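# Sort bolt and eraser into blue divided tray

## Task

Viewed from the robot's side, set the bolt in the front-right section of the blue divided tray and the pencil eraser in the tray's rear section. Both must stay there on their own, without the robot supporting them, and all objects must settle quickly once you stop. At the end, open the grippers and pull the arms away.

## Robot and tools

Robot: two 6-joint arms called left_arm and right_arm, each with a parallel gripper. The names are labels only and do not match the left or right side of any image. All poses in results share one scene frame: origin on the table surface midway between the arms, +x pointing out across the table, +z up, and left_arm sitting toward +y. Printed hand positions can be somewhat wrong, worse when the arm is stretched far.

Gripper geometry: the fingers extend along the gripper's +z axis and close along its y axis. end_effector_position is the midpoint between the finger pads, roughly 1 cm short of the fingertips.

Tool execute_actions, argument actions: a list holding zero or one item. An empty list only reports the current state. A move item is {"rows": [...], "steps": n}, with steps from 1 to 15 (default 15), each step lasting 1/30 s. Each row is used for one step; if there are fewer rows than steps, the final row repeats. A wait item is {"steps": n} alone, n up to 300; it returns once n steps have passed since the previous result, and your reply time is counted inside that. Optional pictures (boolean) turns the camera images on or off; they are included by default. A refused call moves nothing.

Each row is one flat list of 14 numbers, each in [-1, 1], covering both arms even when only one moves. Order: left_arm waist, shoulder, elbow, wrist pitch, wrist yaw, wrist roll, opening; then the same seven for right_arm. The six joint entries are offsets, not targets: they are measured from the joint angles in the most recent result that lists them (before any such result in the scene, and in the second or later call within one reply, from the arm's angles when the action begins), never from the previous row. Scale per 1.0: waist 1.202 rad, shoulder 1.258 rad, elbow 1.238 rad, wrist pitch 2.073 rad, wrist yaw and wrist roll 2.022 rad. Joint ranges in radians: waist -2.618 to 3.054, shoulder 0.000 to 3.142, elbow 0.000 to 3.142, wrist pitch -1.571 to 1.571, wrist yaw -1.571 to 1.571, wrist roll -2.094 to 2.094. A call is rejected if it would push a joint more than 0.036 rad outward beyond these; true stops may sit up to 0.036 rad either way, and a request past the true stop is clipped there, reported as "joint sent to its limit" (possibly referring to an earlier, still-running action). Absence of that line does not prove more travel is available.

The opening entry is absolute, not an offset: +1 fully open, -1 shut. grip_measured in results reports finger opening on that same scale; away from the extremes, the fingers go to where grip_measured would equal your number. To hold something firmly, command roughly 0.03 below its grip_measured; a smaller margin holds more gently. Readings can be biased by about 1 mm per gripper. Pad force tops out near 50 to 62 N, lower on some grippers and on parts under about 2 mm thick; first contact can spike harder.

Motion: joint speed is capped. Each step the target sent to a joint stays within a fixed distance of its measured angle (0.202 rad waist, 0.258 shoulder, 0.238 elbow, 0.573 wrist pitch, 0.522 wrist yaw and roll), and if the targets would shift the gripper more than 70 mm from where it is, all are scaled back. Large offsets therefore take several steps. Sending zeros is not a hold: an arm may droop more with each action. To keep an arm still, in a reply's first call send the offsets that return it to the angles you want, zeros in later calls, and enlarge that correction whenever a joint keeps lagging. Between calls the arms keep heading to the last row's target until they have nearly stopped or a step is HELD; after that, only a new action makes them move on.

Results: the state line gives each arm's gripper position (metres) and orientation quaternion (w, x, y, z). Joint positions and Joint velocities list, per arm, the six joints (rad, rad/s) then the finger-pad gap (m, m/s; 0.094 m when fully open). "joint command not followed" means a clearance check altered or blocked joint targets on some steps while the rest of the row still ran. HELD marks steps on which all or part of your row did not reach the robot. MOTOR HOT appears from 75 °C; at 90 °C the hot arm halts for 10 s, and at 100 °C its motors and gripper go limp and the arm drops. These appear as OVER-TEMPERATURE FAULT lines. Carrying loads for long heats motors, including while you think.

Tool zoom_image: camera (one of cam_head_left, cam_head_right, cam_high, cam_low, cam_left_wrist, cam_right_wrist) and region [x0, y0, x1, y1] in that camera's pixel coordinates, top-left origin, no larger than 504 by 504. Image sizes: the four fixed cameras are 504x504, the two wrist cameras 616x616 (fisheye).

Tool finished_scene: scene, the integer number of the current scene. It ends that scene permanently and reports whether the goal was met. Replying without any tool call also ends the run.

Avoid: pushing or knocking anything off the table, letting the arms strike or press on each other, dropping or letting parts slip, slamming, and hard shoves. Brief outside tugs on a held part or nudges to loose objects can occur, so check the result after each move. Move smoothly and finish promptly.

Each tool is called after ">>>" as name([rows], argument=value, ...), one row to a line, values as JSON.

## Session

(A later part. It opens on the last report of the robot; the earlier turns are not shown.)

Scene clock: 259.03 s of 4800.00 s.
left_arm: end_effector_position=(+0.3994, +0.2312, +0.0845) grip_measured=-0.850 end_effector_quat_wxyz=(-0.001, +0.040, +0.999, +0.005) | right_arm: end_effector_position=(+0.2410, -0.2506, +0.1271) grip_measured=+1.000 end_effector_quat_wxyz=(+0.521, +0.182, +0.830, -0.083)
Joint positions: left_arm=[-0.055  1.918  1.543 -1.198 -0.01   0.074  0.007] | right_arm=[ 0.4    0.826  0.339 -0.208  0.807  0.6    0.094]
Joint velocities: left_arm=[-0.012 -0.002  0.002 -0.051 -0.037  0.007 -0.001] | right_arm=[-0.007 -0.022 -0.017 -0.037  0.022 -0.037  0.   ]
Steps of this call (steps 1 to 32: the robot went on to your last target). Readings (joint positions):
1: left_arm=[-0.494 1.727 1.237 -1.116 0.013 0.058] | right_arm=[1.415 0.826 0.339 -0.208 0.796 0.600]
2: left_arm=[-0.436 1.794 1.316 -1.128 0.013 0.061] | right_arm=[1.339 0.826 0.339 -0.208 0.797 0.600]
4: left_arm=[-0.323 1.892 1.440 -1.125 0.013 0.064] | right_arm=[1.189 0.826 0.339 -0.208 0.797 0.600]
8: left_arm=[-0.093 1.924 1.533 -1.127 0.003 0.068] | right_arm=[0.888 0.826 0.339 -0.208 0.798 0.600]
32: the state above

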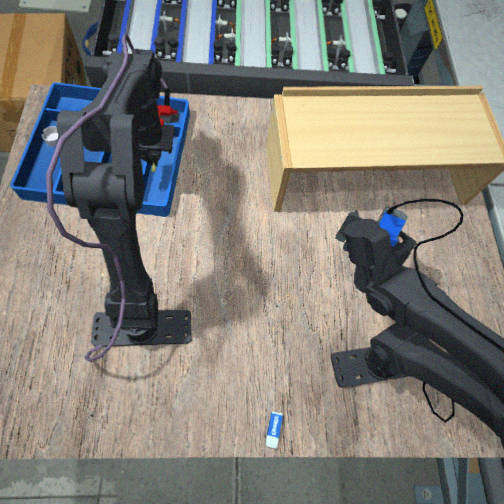

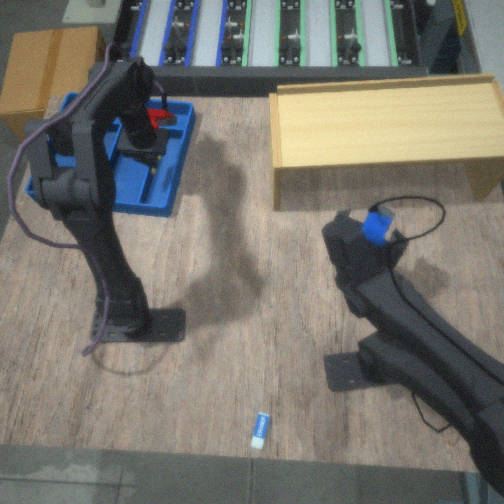

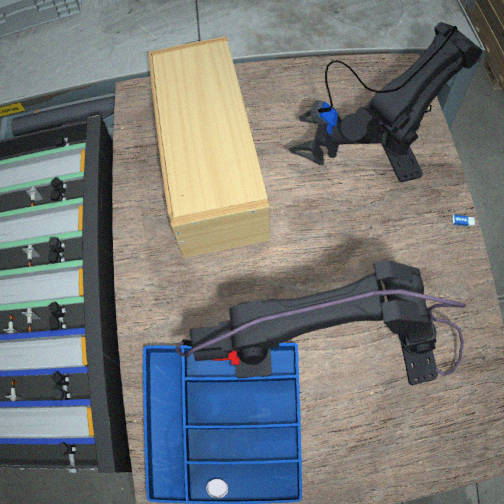

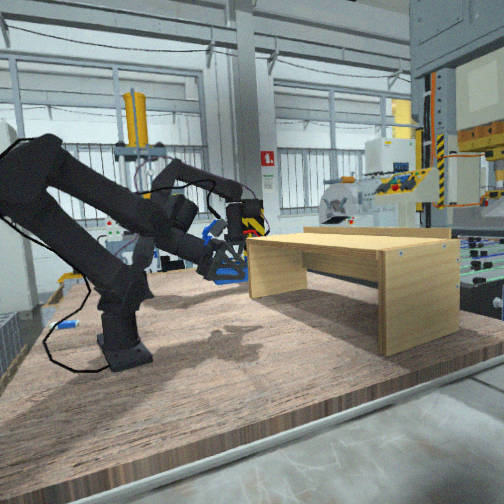

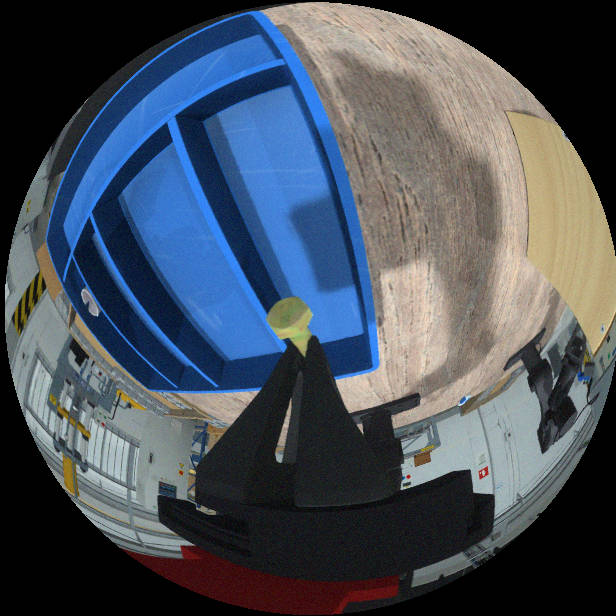

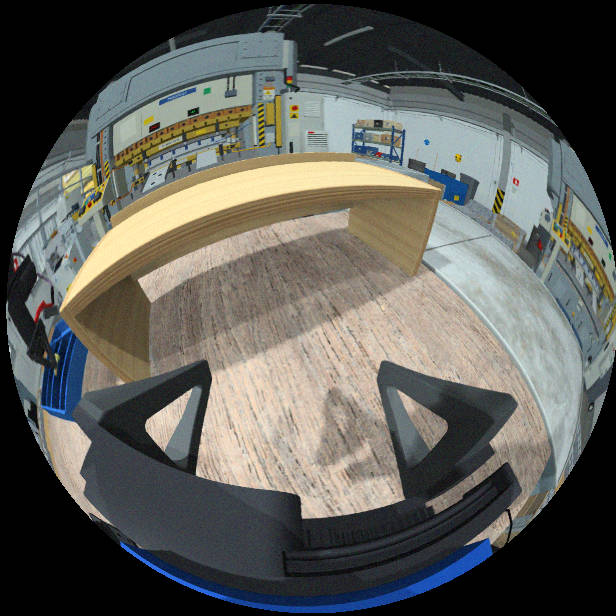

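>>> execute_actions([
  {"rows": [[-0.005,0.004,-0.01,0.012,0,0,-0.885, 0,0,0,0,0,0,1],[-0.01,0.008,-0.02,0.023,0,0,-0.885, 0,0,0,0,0,0,1],[-0.014,0.012,-0.032,0.035,0,0,-0.885, 0,0,0,0,0,0,1],[-0.017,0.016,-0.045,0.047,0,0,-0.885, 0,0,0,0,0,0,1],[-0.019,0.02,-0.058,0.059,0,0,-0.885, 0,0,0,0,0,0,1],[-0.019,0.024,-0.071,0.07,0,0,-0.885, 0,0,0,0,0,0,1],[-0.019,0.028,-0.084,0.08,0,0,-0.885, 0,0,0,0,0,0,1],[-0.019,0.032,-0.097,0.09,0,0,-0.885, 0,0,0,0,0,0,1],[-0.019,0.036,-0.109,0.099,0,0,-0.885, 0,0,0,0,0,0,1],[-0.019,0.04,-0.121,0.107,0,0,-0.885, 0,0,0,0,0,0,1],[-0.019,0.043,-0.132,0.114,0,0,-0.885, 0,0,0,0,0,0,1],[-0.019,0.046,-0.142,0.12,0,0,-0.885, 0,0,0,0,0,0,1],[-0.019,0.049,-0.15,0.124,0,0,-0.885, 0,0,0,0,0,0,1],[-0.019,0.051,-0.156,0.126,0,0,-0.885, 0,0,0,0,0,0,1],[-0.019,0.0525,-0.16,0.1264,0,0,-0.885, 0,0,0,0,0,0,1]], "steps": 15},
], pictures=false)

>>> execute_actions([
  {"steps": 10},
])

Scene clock: 291.83 s of 4800.00 s.
left_arm: end_effector_position=(+0.3942, +0.2257, +0.0230) grip_measured=-0.871 end_effector_quat_wxyz=(-0.011, +0.048, +0.999, +0.004) | right_arm: end_effector_position=(+0.2410, -0.2506, +0.1271) grip_measured=+1.000 end_effector_quat_wxyz=(+0.521, +0.182, +0.830, -0.083)
Joint positions: left_arm=[-0.071  1.975  1.371 -0.988 -0.01   0.074  0.006] | right_arm=[ 0.4    0.826  0.339 -0.208  0.807  0.6    0.094]
Joint velocities: left_arm=[ 0.017  0.134 -0.252  0.198  0.037  0.051  0.   ] | right_arm=[-0.012  0.007 -0.017 -0.007  0.022 -0.037  0.   ]
Steps of this call (steps 1 to 15: the robot went on to your last target; steps 16 to 90: nothing new was sent; then 29.30 s passed at rest; steps 91 to 105: all 15 steps of this action). Readings (joint positions):
91: left_arm=[-0.055 1.918 1.543 -1.197 -0.010 0.074] | right_arm=[0.400 0.826 0.339 -0.208 0.807 0.600]
92: left_arm=[-0.055 1.918 1.543 -1.193 -0.010 0.074] | right_arm=[0.400 0.826 0.339 -0.208 0.807 0.600]
94: left_arm=[-0.057 1.918 1.533 -1.167 -0.010 0.074] | right_arm=[0.400 0.826 0.339 -0.208 0.807 0.600]
98: left_arm=[-0.068 1.928 1.474 -1.093 -0.010 0.074] | right_arm=[0.400 0.826 0.339 -0.208 0.807 0.600]
105: the state above

Scene clock: 292.17 s of 4800.00 s.
left_arm: end_effector_position=(+0.3979, +0.2256, +0.0193) grip_measured=-0.871 end_effector_quat_wxyz=(-0.003, +0.048, +0.999, +0.005) | right_arm: end_effector_position=(+0.2410, -0.2506, +0.1271) grip_measured=+1.000 end_effector_quat_wxyz=(+0.521, +0.182, +0.830, -0.083)
Joint positions: left_arm=[-0.071  1.979  1.361 -0.958 -0.01   0.074  0.006] | right_arm=[ 0.4    0.826  0.339 -0.208  0.807  0.6    0.094]
Joint velocities: left_arm=[-0.022  0.017  0.007 -0.081 -0.007 -0.081  0.   ] | right_arm=[-0.012  0.012  0.002 -0.007 -0.007  0.022  0.   ]
Steps of this call (steps 1 to 10: the robot went on to your last target). Readings (joint positions):
1: left_arm=[-0.071 1.979 1.363 -0.982 -0.010 0.074] | right_arm=[0.400 0.826 0.339 -0.208 0.807 0.600]
2: left_arm=[-0.071 1.980 1.361 -0.978 -0.010 0.074] | right_arm=[0.400 0.826 0.339 -0.208 0.807 0.600]
4: left_arm=[-0.071 1.979 1.361 -0.969 -0.010 0.074] | right_arm=[0.400 0.826 0.339 -0.208 0.807 0.600]
8: left_arm=[-0.071 1.979 1.361 -0.961 -0.010 0.074] | right_arm=[0.400 0.826 0.339 -0.208 0.807 0.600]
10: the state above

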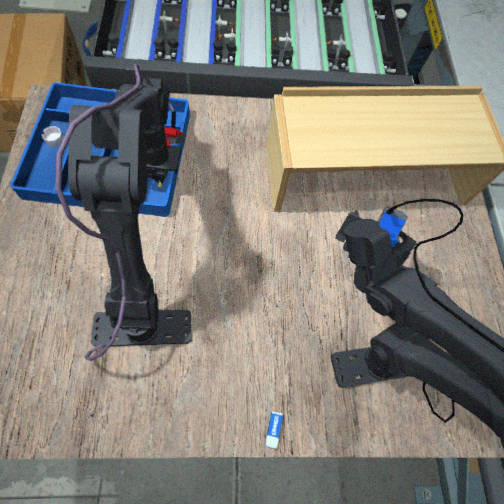

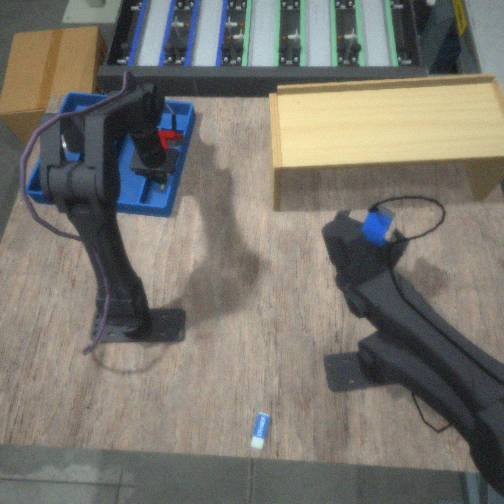

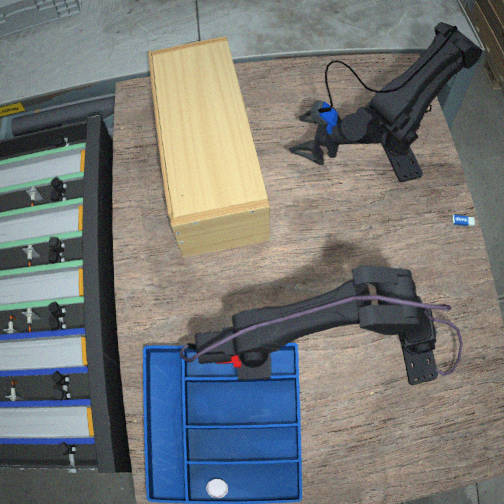

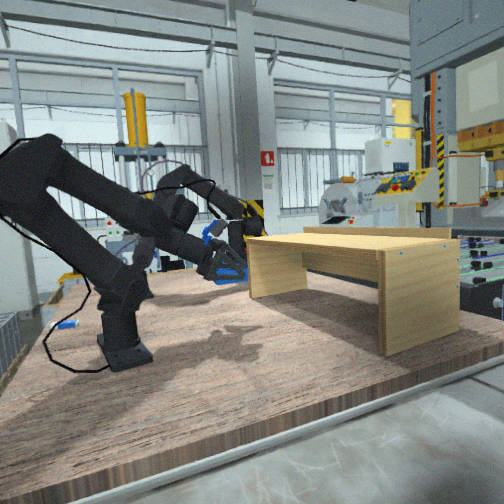

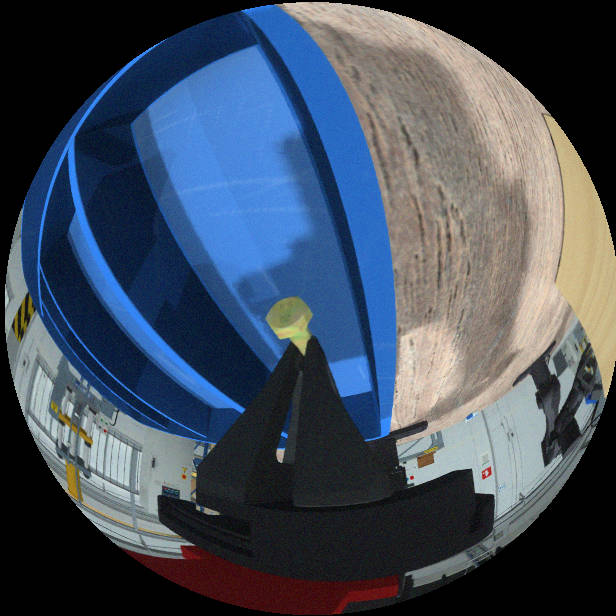

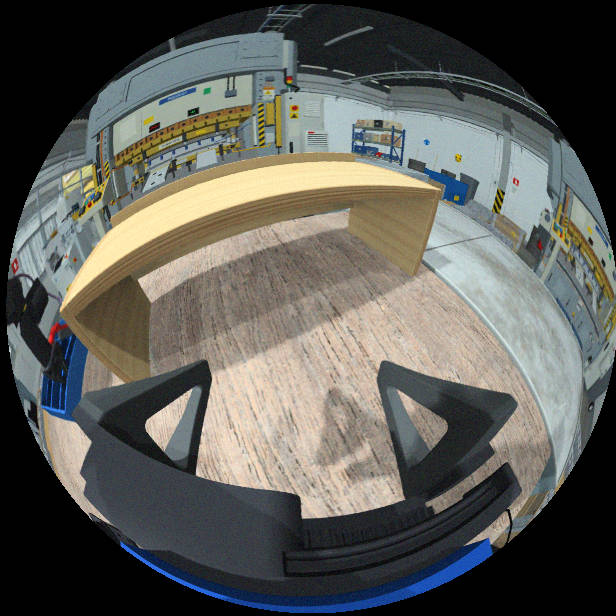

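>>> execute_actions([
  {"rows": [[0,0,0.008,0,0,0,-0.84, -0.005,0,0,0,0,0,1],[0,0,0.008,0,0,0,-0.79, -0.015,0,0,0,0,0,1],[0,0,0.008,0,0,0,-0.74, -0.03,0,0,0,0,0,1],[0,0,0.008,0,0,0,-0.69, -0.05,0,0,0,0,0,1],[0,0,0.008,0,0,0,-0.64, -0.075,0,0,0,0,0,1],[0,0,0.008,0,0,0,-0.6, -0.1,0,0,0,0,0,1],[0,-0.008,0.008,-0.004,0,0,-0.6, -0.13,0,0,0,0,0,1],[0,-0.016,0.008,-0.01,0,0,-0.6, -0.16,0,0,0,0,0,1],[0,-0.024,0.008,-0.015,0,0,-0.6, -0.19,0,0,0,0,0,1],[0,-0.034,0.008,-0.021,0,0,-0.6, -0.215,0,0,0,0,0,1],[0,-0.047,0.008,-0.028,0,0,-0.6, -0.24,0,0,0,0,0,1],[0,-0.062,0.008,-0.038,0,0,-0.6, -0.26,0,0,0,0,0,1],[0,-0.0795,0.008,-0.048,0,0,-0.6, -0.275,0,0,0,0,0,1],[0,-0.099,0.008,-0.06,0,0,-0.6, -0.285,0,0,0,0,0,1],[0,-0.122,0.008,-0.074,0,0,-0.6, -0.29,0,0,0,0,0,1]], "steps": 15},
], pictures=false)

>>> execute_actions([
  {"rows": [[0,-0.0715,0.008,-0.053,0,0,-0.6, 0,0,0,0,0,0,1],[0,-0.095,0.008,-0.068,0,0,-0.6, 0,0,0,0,0,0,1],[0,-0.119,0.008,-0.082,0,0,-0.6, 0,0,0,0,0,0,1],[-0.008,-0.143,0.008,-0.096,0,0,-0.6, 0,0,0,0,0,0,1],[-0.021,-0.167,0.008,-0.111,0,0,-0.55, 0,0,0,0,0,0,1],[-0.037,-0.191,0.008,-0.125,0,0,-0.5, 0,0,0,0,0,0,1],[-0.058,-0.211,0.008,-0.137,0,0,-0.45, 0,0,0,0,0,0,1],[-0.083,-0.227,0.008,-0.147,0,0,-0.4, 0,0,0,0,0,0,1],[-0.112,-0.238,0.008,-0.154,0,0,-0.35, 0,0,0,0,0,0,1],[-0.146,-0.246,0.008,-0.159,0,0,-0.3, 0,0,0,0,0,0,1],[-0.183,-0.254,0.008,-0.164,0,0,-0.25, 0,0,0,0,0,0,1],[-0.225,-0.258,0.008,-0.166,0,0,-0.2, 0,0,0,0,0,0,1],[-0.27,-0.258,0.008,-0.166,0,0,-0.15, 0,0,0,0,0,0,1],[-0.316,-0.258,0.008,-0.166,0,0,-0.1, 0,0,0,0,0,0,1],[-0.362,-0.258,0.008,-0.166,0,0,-0.05, 0,0,0,0,0,0,1]], "steps": 15},
], pictures=false)

>>> execute_actions([
  {"rows": [[-0.137,-0.01,0.008,-0.005,0,-0.022,0, 0,0,0,0,0,0,1],[-0.183,-0.01,0.008,-0.005,0,-0.044,0.05, 0,0,0,0,0,0,1],[-0.229,-0.01,0.008,-0.005,0,-0.066,0.1, 0,0,0,0,0,0,1],[-0.275,-0.01,0.008,-0.005,0,-0.088,0.15, 0,0,0,0,0,0,1],[-0.32,-0.01,0.008,-0.005,0,-0.11,0.2, 0,0,0,0,0,0,1],[-0.366,-0.01,0.008,-0.005,0,-0.132,0.25, 0,0,0,0,0,0,1],[-0.412,-0.01,0.008,-0.005,0,-0.154,0.3, 0,0,0,0,0,0,1],[-0.458,-0.01,0.008,-0.005,0,-0.176,0.35, 0,0,0,0,0,0,1],[-0.503,-0.01,0.008,-0.005,0,-0.198,0.4, 0,0,0,0,0,0,1],[-0.549,-0.01,0.008,-0.005,0,-0.22,0.45, 0,0,0,0,0,0,1],[-0.595,-0.01,0.008,-0.005,0,-0.24,0.5, 0,0,0,0,0,0,1],[-0.641,-0.01,0.008,-0.005,0,-0.24,0.55, 0,0,0,0,0,0,1],[-0.686,-0.01,0.008,-0.005,0,-0.24,0.6, 0,0,0,0,0,0,1],[-0.732,-0.01,0.008,-0.005,0,-0.24,0.65, 0,0,0,0,0,0,1],[-0.778,-0.01,0.008,-0.005,0,-0.24,0.7, 0,0,0,0,0,0,1]], "steps": 15},
], pictures=false)

>>> execute_actions([
  {"rows": [[-0.137,0,0,0,0,-0.005,0.75, 0,0,0,0,0,0,1],[-0.183,0,0,0,0,-0.005,0.75, 0,0,0,0,0,0,1],[-0.229,0,0,0,0,-0.005,0.75, 0,0,0,0,0,0,1],[-0.275,0,0,0,0,-0.005,0.75, 0,0,0,0,0,0,1],[-0.32,0,0,0.01,0,-0.005,0.75, 0,0,0,0,0,0,1],[-0.366,0.016,0,0.022,0,-0.005,0.75, 0,0,0,0,0,0,1],[-0.412,0.036,0,0.036,0,-0.005,0.75, 0,0,0,0,0,0,1],[-0.458,0.06,0,0.051,0,-0.005,0.75, 0,0,0,0,0,0,1],[-0.503,0.083,0,0.065,0,-0.005,0.75, 0,0,0,0,0,0,1],[-0.549,0.107,-0.01,0.08,0,-0.005,0.75, 0,0,0,0,0,0,1],[-0.595,0.131,-0.016,0.094,0,-0.005,0.75, 0,0,0,0,0,0,1],[-0.641,0.155,-0.022,0.109,0,-0.005,0.75, 0,0,0,0,0,0,1],[-0.686,0.175,-0.028,0.123,0,-0.005,0.75, 0,0,0,0,0,0,1],[-0.732,0.193,-0.033,0.137,0,-0.005,0.75, 0,0,0,0,0,0,1],[-0.836,0.208,-0.036,0.15,0,-0.005,0.75, 0,0,0,0,0,0,1]], "steps": 15},
], pictures=false)

>>> execute_actions([
  {"steps": 16},
])

Scene clock: 365.23 s of 4800.00 s.
left_arm: end_effector_position=(+0.3891, +0.2258, +0.0463) grip_measured=-0.602 end_effector_quat_wxyz=(+0.006, +0.048, +0.999, +0.005) | right_arm: end_effector_position=(+0.2328, -0.3358, +0.1265) grip_measured=+1.000 end_effector_quat_wxyz=(+0.500, +0.313, +0.791, -0.164)
Joint positions: left_arm=[-0.071  1.898  1.361 -1.022 -0.01   0.074  0.019] | right_arm=[ 0.074  0.826  0.339 -0.208  0.8    0.6    0.094]
Joint velocities: left_arm=[-0.007 -0.711 -0.012 -0.462 -0.081 -0.022 -0.   ] | right_arm=[-0.388 -0.017 -0.012 -0.037 -0.037  0.007  0.   ]
Steps of this call (steps 1 to 30: the robot went on to your last target; steps 31 to 90: nothing new was sent; then 69.57 s passed at rest; steps 91 to 105: all 15 steps of this action). Readings (joint positions):
91: left_arm=[-0.071 1.979 1.361 -0.956 -0.010 0.074] | right_arm=[0.400 0.826 0.339 -0.208 0.807 0.600]
92: left_arm=[-0.071 1.979 1.361 -0.956 -0.010 0.074] | right_arm=[0.398 0.826 0.339 -0.208 0.807 0.600]
94: left_arm=[-0.071 1.979 1.361 -0.956 -0.010 0.074] | right_arm=[0.378 0.826 0.339 -0.208 0.805 0.600]
98: left_arm=[-0.071 1.979 1.361 -0.957 -0.010 0.074] | right_arm=[0.271 0.826 0.339 -0.208 0.802 0.600]
105: the state above

Scene clock: 365.73 s of 4800.00 s.
left_arm: end_effector_position=(+0.3068, +0.1361, +0.1397) grip_measured=-0.075 end_effector_quat_wxyz=(+0.018, +0.213, +0.977, +0.006) | right_arm: end_effector_position=(+0.2325, -0.3372, +0.1265) grip_measured=+1.000 end_effector_quat_wxyz=(+0.500, +0.315, +0.790, -0.165)
Joint positions: left_arm=[-0.404  1.58   1.361 -1.318 -0.017  0.074  0.043] | right_arm=[ 0.069  0.826  0.339 -0.208  0.8    0.6    0.094]
Joint velocities: left_arm=[-1.57   0.002  0.002 -0.198 -0.037  0.007  0.047] | right_arm=[-0.002  0.002 -0.002 -0.007  0.066 -0.051  0.   ]
Steps of this call (steps 1 to 15: all 15 steps of this action). Readings (joint positions):
1: left_arm=[-0.071 1.872 1.361 -1.040 -0.010 0.074] | right_arm=[0.068 0.826 0.339 -0.208 0.801 0.600]
2: left_arm=[-0.071 1.844 1.361 -1.058 -0.010 0.074] | right_arm=[0.069 0.826 0.339 -0.208 0.800 0.600]
4: left_arm=[-0.071 1.785 1.361 -1.102 -0.010 0.074] | right_arm=[0.069 0.826 0.339 -0.208 0.800 0.600]
8: left_arm=[-0.106 1.664 1.361 -1.203 -0.014 0.074] | right_arm=[0.069 0.826 0.339 -0.208 0.800 0.600]
15: the state above

Scene clock: 366.23 s of 4800.00 s.
left_arm: end_effector_position=(+0.1485, -0.0306, +0.1397) grip_measured=+0.675 end_effector_quat_wxyz=(+0.018, +0.415, +0.910, -0.006) | right_arm: end_effector_position=(+0.2325, -0.3372, +0.1265) grip_measured=+1.000 end_effector_quat_wxyz=(+0.500, +0.315, +0.790, -0.165)
Joint positions: left_arm=[-1.242  1.58   1.361 -1.318 -0.017 -0.337  0.079] | right_arm=[ 0.069  0.826  0.339 -0.208  0.8    0.6    0.094]
Joint velocities: left_arm=[-1.536  0.002  0.012  0.007 -0.051 -0.476  0.047] | right_arm=[-0.007 -0.012  0.017  0.022 -0.051  0.037  0.   ]
Steps of this call (steps 1 to 15: all 15 steps of this action). Readings (joint positions):
1: left_arm=[-0.461 1.580 1.361 -1.320 -0.018 0.068] | right_arm=[0.069 0.826 0.339 -0.208 0.800 0.600]
2: left_arm=[-0.520 1.580 1.361 -1.319 -0.018 0.054] | right_arm=[0.069 0.826 0.339 -0.208 0.800 0.600]
4: left_arm=[-0.636 1.580 1.361 -1.318 -0.018 0.011] | right_arm=[0.069 0.826 0.339 -0.208 0.800 0.600]
8: left_arm=[-0.858 1.580 1.361 -1.318 -0.017 -0.120] | right_arm=[0.069 0.826 0.339 -0.208 0.800 0.600]
15: the state above

Scene clock: 366.73 s of 4800.00 s.
left_arm: end_effector_position=(-0.0998, -0.0686, +0.0755) grip_measured=+0.749 end_effector_quat_wxyz=(+0.013, +0.745, +0.667, -0.004) | right_arm: end_effector_position=(+0.2325, -0.3372, +0.1265) grip_measured=+1.000 end_effector_quat_wxyz=(+0.500, +0.315, +0.790, -0.165)
Joint positions: left_arm=[-2.072  1.798  1.35  -1.105 -0.021 -0.342  0.082] | right_arm=[ 0.069  0.826  0.339 -0.208  0.8    0.6    0.094]
Joint velocities: left_arm=[-1.614  0.808 -0.183  0.828 -0.037  0.022  0.   ] | right_arm=[-0.007 -0.007  0.007 -0.022 -0.022  0.022  0.   ]
Steps of this call (steps 1 to 15: all 15 steps of this action). Readings (joint positions):
1: left_arm=[-1.298 1.580 1.361 -1.317 -0.018 -0.341] | right_arm=[0.069 0.826 0.339 -0.208 0.800 0.600]
2: left_arm=[-1.356 1.580 1.361 -1.315 -0.018 -0.341] | right_arm=[0.069 0.826 0.339 -0.208 0.800 0.600]
4: left_arm=[-1.473 1.580 1.361 -1.312 -0.018 -0.341] | right_arm=[0.069 0.826 0.339 -0.208 0.800 0.600]
8: left_arm=[-1.695 1.595 1.361 -1.281 -0.017 -0.342] | right_arm=[0.069 0.826 0.339 -0.208 0.800 0.600]
15: the state above

Scene clock: 367.27 s of 4800.00 s.
left_arm: end_effector_position=(-0.1591, -0.0462, +0.0513) grip_measured=+0.749 end_effector_quat_wxyz=(+0.008, +0.802, +0.598, -0.010) | right_arm: end_effector_position=(+0.2325, -0.3372, +0.1265) grip_measured=+1.000 end_effector_quat_wxyz=(+0.500, +0.315, +0.790, -0.165)
Joint positions: left_arm=[-2.251  1.855  1.324 -1.017 -0.009 -0.342  0.082] | right_arm=[ 0.069  0.826  0.339 -0.208  0.8    0.6    0.094]
Joint velocities: left_arm=[ 0.002 -0.017  0.002 -0.022 -0.051  0.051  0.   ] | right_arm=[-0.012  0.007 -0.007  0.022  0.051 -0.007  0.   ]
Steps of this call (steps 1 to 16: the robot went on to your last target). Readings (joint positions):
1: left_arm=[-2.131 1.823 1.343 -1.078 -0.022 -0.342] | right_arm=[0.069 0.826 0.339 -0.208 0.800 0.600]
2: left_arm=[-2.186 1.842 1.337 -1.057 -0.019 -0.342] | right_arm=[0.069 0.826 0.339 -0.208 0.800 0.600]
4: left_arm=[-2.260 1.857 1.326 -1.035 -0.007 -0.342] | right_arm=[0.069 0.826 0.339 -0.208 0.800 0.600]
8: left_arm=[-2.268 1.855 1.324 -1.024 -0.002 -0.342] | right_arm=[0.069 0.826 0.339 -0.208 0.800 0.600]
16: the state above

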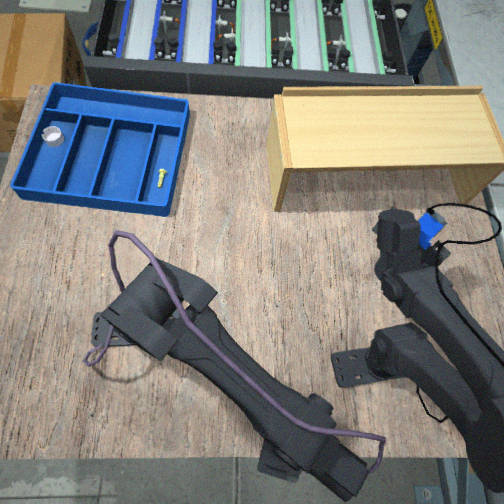

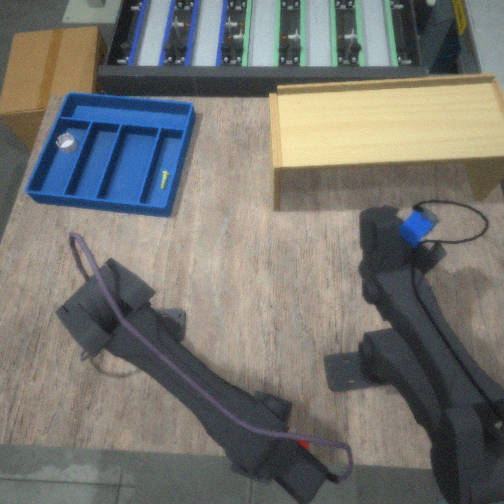

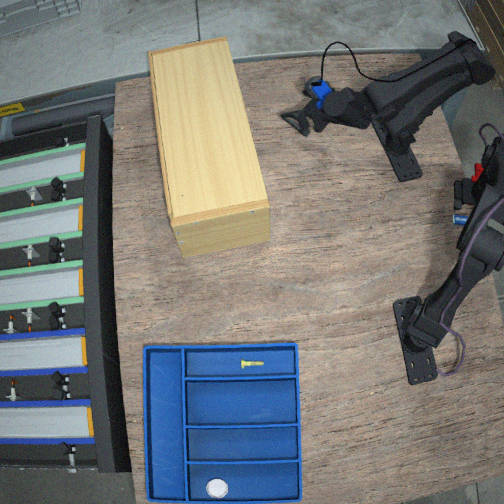

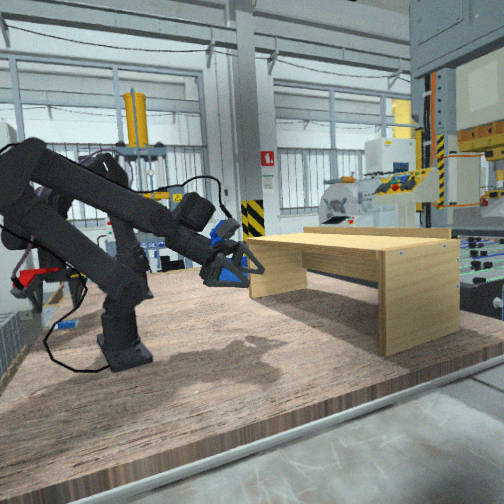

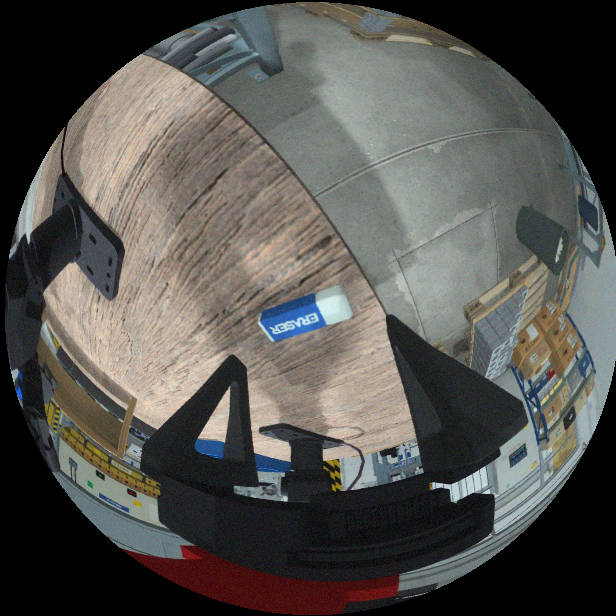

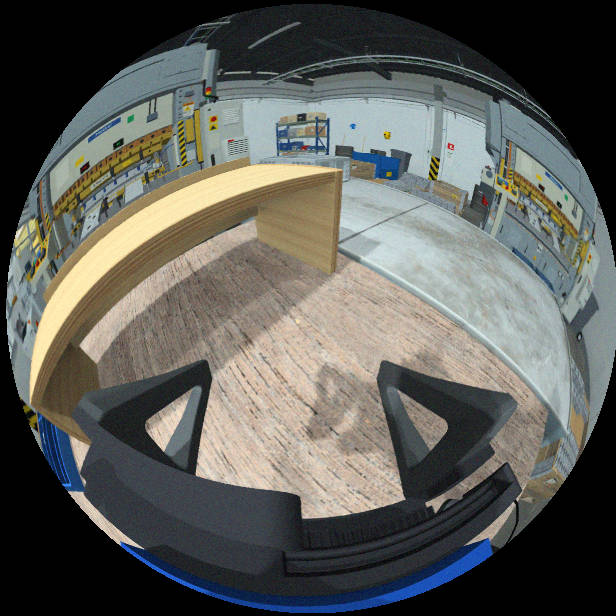

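>>> zoom_image(camera="cam_left_wrist", region=[210, 240, 420, 400])

Region (210, 240, 420, 400) of cam_left_wrist's 616x616 image, scaled by 2.400, with more detail than that image has; it fills the top 384 rows of this view, and the rest is white.

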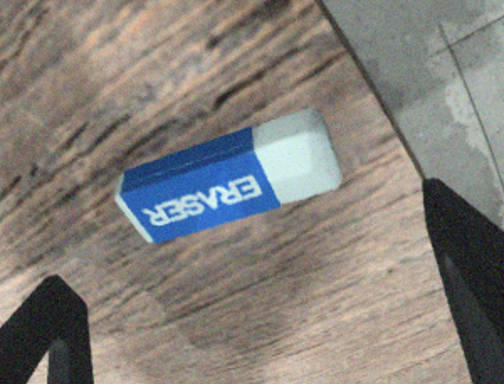

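>>> execute_actions([
  {"rows": [[0,0.004,-0.007,0.008,0,-0.004,0.75, 0,0,0,0,0,0,1],[0,0.008,-0.014,0.016,0,-0.008,0.75, 0,0,0,0,0,0,1],[0,0.012,-0.022,0.024,0,-0.012,0.75, 0,0,0,0,0,0,1],[0,0.016,-0.03,0.032,0,-0.015,0.75, 0,0,0,0,0,0,1],[0,0.02,-0.038,0.039,0,-0.015,0.75, 0,0,0,0,0,0,1],[0,0.024,-0.046,0.046,0,-0.015,0.75, 0,0,0,0,0,0,1],[0,0.028,-0.054,0.052,0,-0.015,0.75, 0,0,0,0,0,0,1],[0,0.032,-0.062,0.057,0,-0.015,0.75, 0,0,0,0,0,0,1],[0,0.036,-0.069,0.061,0,-0.015,0.75, 0,0,0,0,0,0,1],[0,0.039,-0.075,0.064,0,-0.015,0.75, 0,0,0,0,0,0,1],[0,0.042,-0.08,0.066,0,-0.015,0.75, 0,0,0,0,0,0,1],[0,0.044,-0.084,0.066,0,-0.015,0.72, 0,0,0,0,0,0,1],[0,0.0445,-0.0867,0.066,0,-0.015,0.68, 0,0,0,0,0,0,1],[0,0.0445,-0.0867,0.066,0,-0.015,0.64, 0,0,0,0,0,0,1],[0,0.0445,-0.0867,0.066,0,-0.015,0.6, 0,0,0,0,0,0,1]], "steps": 15},
], pictures=false)

>>> execute_actions([
  {"steps": 5},
], pictures=false)

>>> execute_actions([
  {"rows": [[0,0,0,0.004,0,0,0.55, 0,0,0,0,0,0,1],[0,0,0,0.004,0,0,0.5, 0,0,0,0,0,0,1],[0,0,0,0.004,0,0,0.46, 0,0,0,0,0,0,1],[0,0,0,0.004,0,0,0.42, 0,0,0,0,0,0,1],[0,0,0,0.004,0,0,0.39, 0,0,0,0,0,0,1],[0,0,0,0.004,0,0,0.36, 0,0,0,0,0,0,1],[0,0,0,0.004,0,0,0.335, 0,0,0,0,0,0,1],[0,0,0,0.004,0,0,0.31, 0,0,0,0,0,0,1],[0,0,0,0.004,0,0,0.29, 0,0,0,0,0,0,1],[0,0,0,0.004,0,0,0.27, 0,0,0,0,0,0,1],[0,0,0,0.004,0,0,0.255, 0,0,0,0,0,0,1]], "steps": 14},
])

Scene clock: 402.53 s of 4800.00 s.
left_arm: end_effector_position=(-0.1546, -0.0401, +0.0140) grip_measured=+0.620 end_effector_quat_wxyz=(+0.004, +0.795, +0.607, +0.004) | right_arm: end_effector_position=(+0.2325, -0.3372, +0.1265) grip_measured=+1.000 end_effector_quat_wxyz=(+0.500, +0.315, +0.790, -0.165)
Joint positions: left_arm=[-2.251  1.904  1.232 -0.905 -0.009 -0.365  0.076] | right_arm=[ 0.069  0.826  0.339 -0.208  0.8    0.6    0.094]
Joint velocities: left_arm=[ 0.002  0.056 -0.09   0.037 -0.037 -0.095 -0.037] | right_arm=[-0.002  0.017 -0.002 -0.037 -0.066  0.081  0.   ]
Steps of this call (steps 1 to 15: the robot went on to your last target; steps 16 to 90: nothing new was sent; then 31.77 s passed at rest; steps 91 to 105: all 15 steps of this action). Readings (joint positions):
91: left_arm=[-2.251 1.855 1.324 -1.015 -0.009 -0.343] | right_arm=[0.069 0.826 0.339 -0.208 0.800 0.600]
92: left_arm=[-2.251 1.855 1.324 -1.012 -0.009 -0.344] | right_arm=[0.069 0.826 0.339 -0.208 0.800 0.600]
94: left_arm=[-2.251 1.855 1.320 -0.997 -0.009 -0.350] | right_arm=[0.069 0.826 0.339 -0.208 0.800 0.600]
98: left_arm=[-2.251 1.864 1.289 -0.948 -0.009 -0.360] | right_arm=[0.069 0.826 0.339 -0.208 0.800 0.600]
105: the state above

Scene clock: 402.70 s of 4800.00 s.
left_arm: end_effector_position=(-0.1554, -0.0412, +0.0131) grip_measured=+0.602 end_effector_quat_wxyz=(+0.004, +0.795, +0.607, +0.002) | right_arm: end_effector_position=(+0.2325, -0.3372, +0.1265) grip_measured=+1.000 end_effector_quat_wxyz=(+0.500, +0.315, +0.790, -0.165)
Joint positions: left_arm=[-2.251  1.905  1.23  -0.896 -0.009 -0.366  0.075] | right_arm=[ 0.069  0.826  0.339 -0.208  0.8    0.6    0.094]
Joint velocities: left_arm=[ 0.007 -0.002 -0.012  0.066 -0.007  0.007 -0.001] | right_arm=[ 0.012 -0.012  0.017 -0.022  0.037  0.022  0.   ]
Steps of this call (steps 1 to 5: the robot went on to your last target). Readings (joint positions):
1: left_arm=[-2.251 1.905 1.230 -0.904 -0.009 -0.365] | right_arm=[0.069 0.826 0.339 -0.208 0.800 0.600]
2: left_arm=[-2.251 1.905 1.230 -0.903 -0.009 -0.365] | right_arm=[0.069 0.826 0.339 -0.208 0.800 0.600]
4: left_arm=[-2.251 1.905 1.230 -0.898 -0.009 -0.366] | right_arm=[0.069 0.826 0.339 -0.208 0.800 0.600]
5: the state above

Scene clock: 403.17 s of 4800.00 s.
left_arm: end_effector_position=(-0.1556, -0.0414, +0.0131) grip_measured=+0.272 end_effector_quat_wxyz=(+0.004, +0.795, +0.607, +0.001) | right_arm: end_effector_position=(+0.2325, -0.3372, +0.1265) grip_measured=+1.000 end_effector_quat_wxyz=(+0.500, +0.315, +0.790, -0.165)
Joint positions: left_arm=[-2.251  1.905  1.23  -0.895 -0.009 -0.366  0.06 ] | right_arm=[ 0.069  0.826  0.339 -0.208  0.8    0.6    0.094]
Joint velocities: left_arm=[ 0.002 -0.002 -0.007  0.095 -0.007  0.007  0.   ] | right_arm=[-0.017 -0.012 -0.002  0.007 -0.007 -0.022  0.   ]
Steps of this call (steps 1 to 14: all 14 steps of this action). Readings (joint positions):
1: left_arm=[-2.251 1.905 1.230 -0.895 -0.009 -0.366] | right_arm=[0.069 0.826 0.339 -0.208 0.800 0.600]
2: left_arm=[-2.251 1.905 1.230 -0.895 -0.009 -0.366] | right_arm=[0.069 0.826 0.339 -0.208 0.800 0.600]
4: left_arm=[-2.251 1.905 1.230 -0.895 -0.009 -0.366] | right_arm=[0.069 0.826 0.339 -0.208 0.800 0.600]
8: left_arm=[-2.251 1.905 1.230 -0.895 -0.009 -0.366] | right_arm=[0.069 0.826 0.339 -0.208 0.800 0.600]
14: the state above

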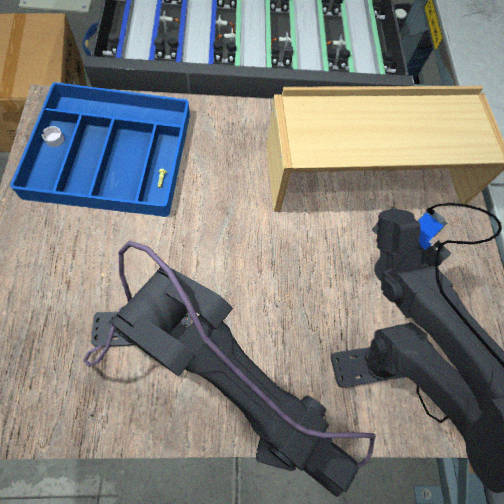

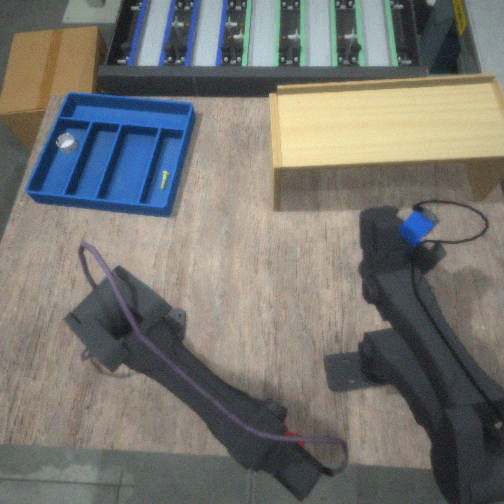

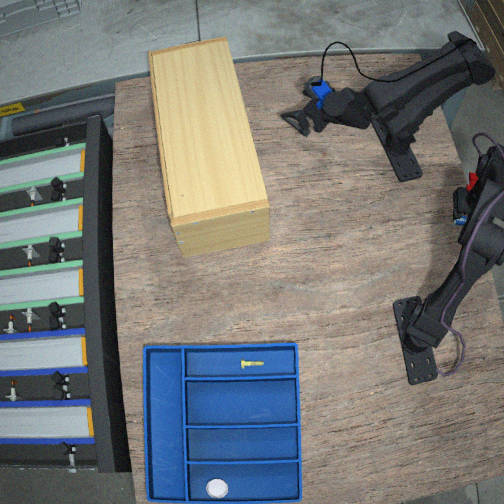

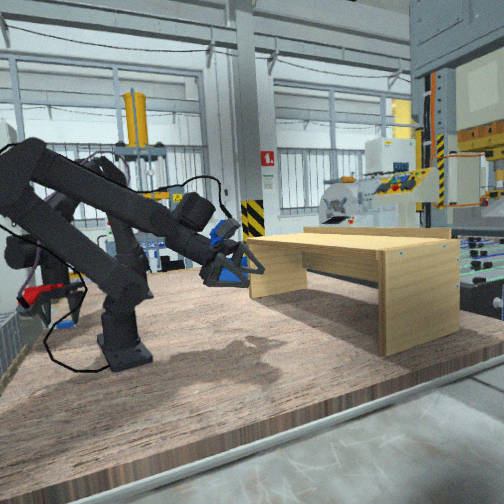

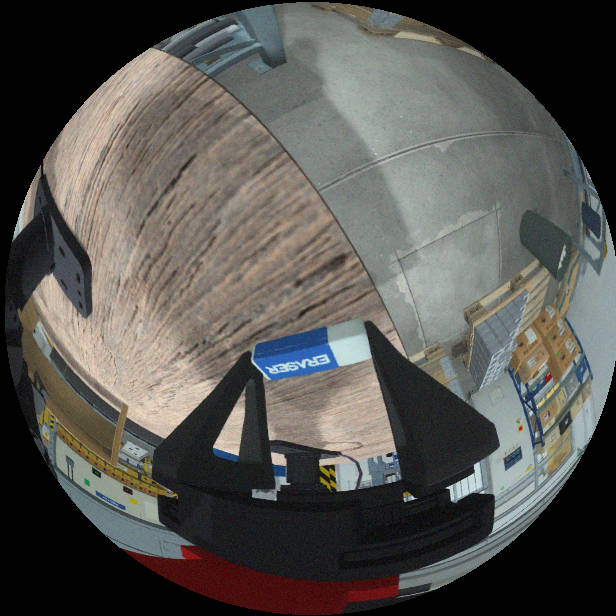

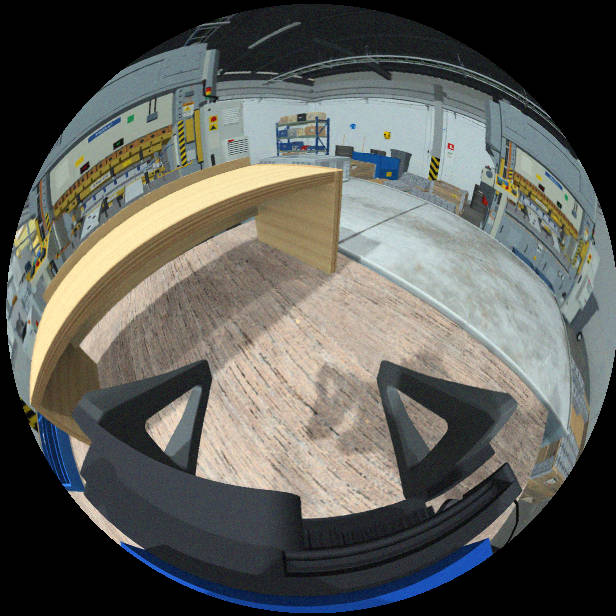

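>>> zoom_image(camera="cam_left_wrist", region=[225, 290, 405, 420])

>>> zoom_image(camera="cam_head_left", region=[0, 70, 210, 230])

Region (225, 290, 405, 420) of cam_left_wrist's 616x616 image, scaled by 2.800, with more detail than that image has.

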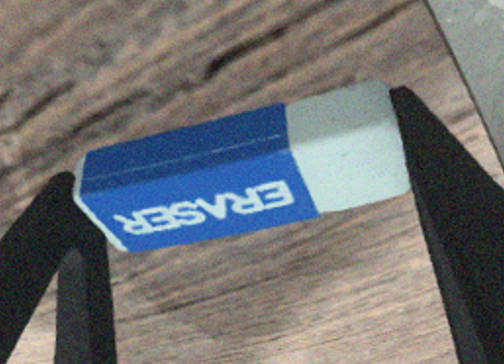

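Region (0, 70, 210, 230) of cam_head_left's 504x504 image, scaled by 2.400, with more detail than that image has; it fills the top 384 rows of this view, and the rest is white.

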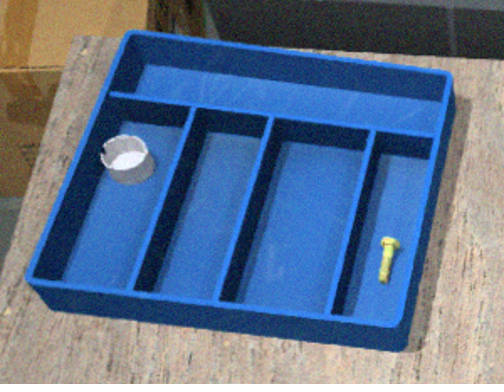

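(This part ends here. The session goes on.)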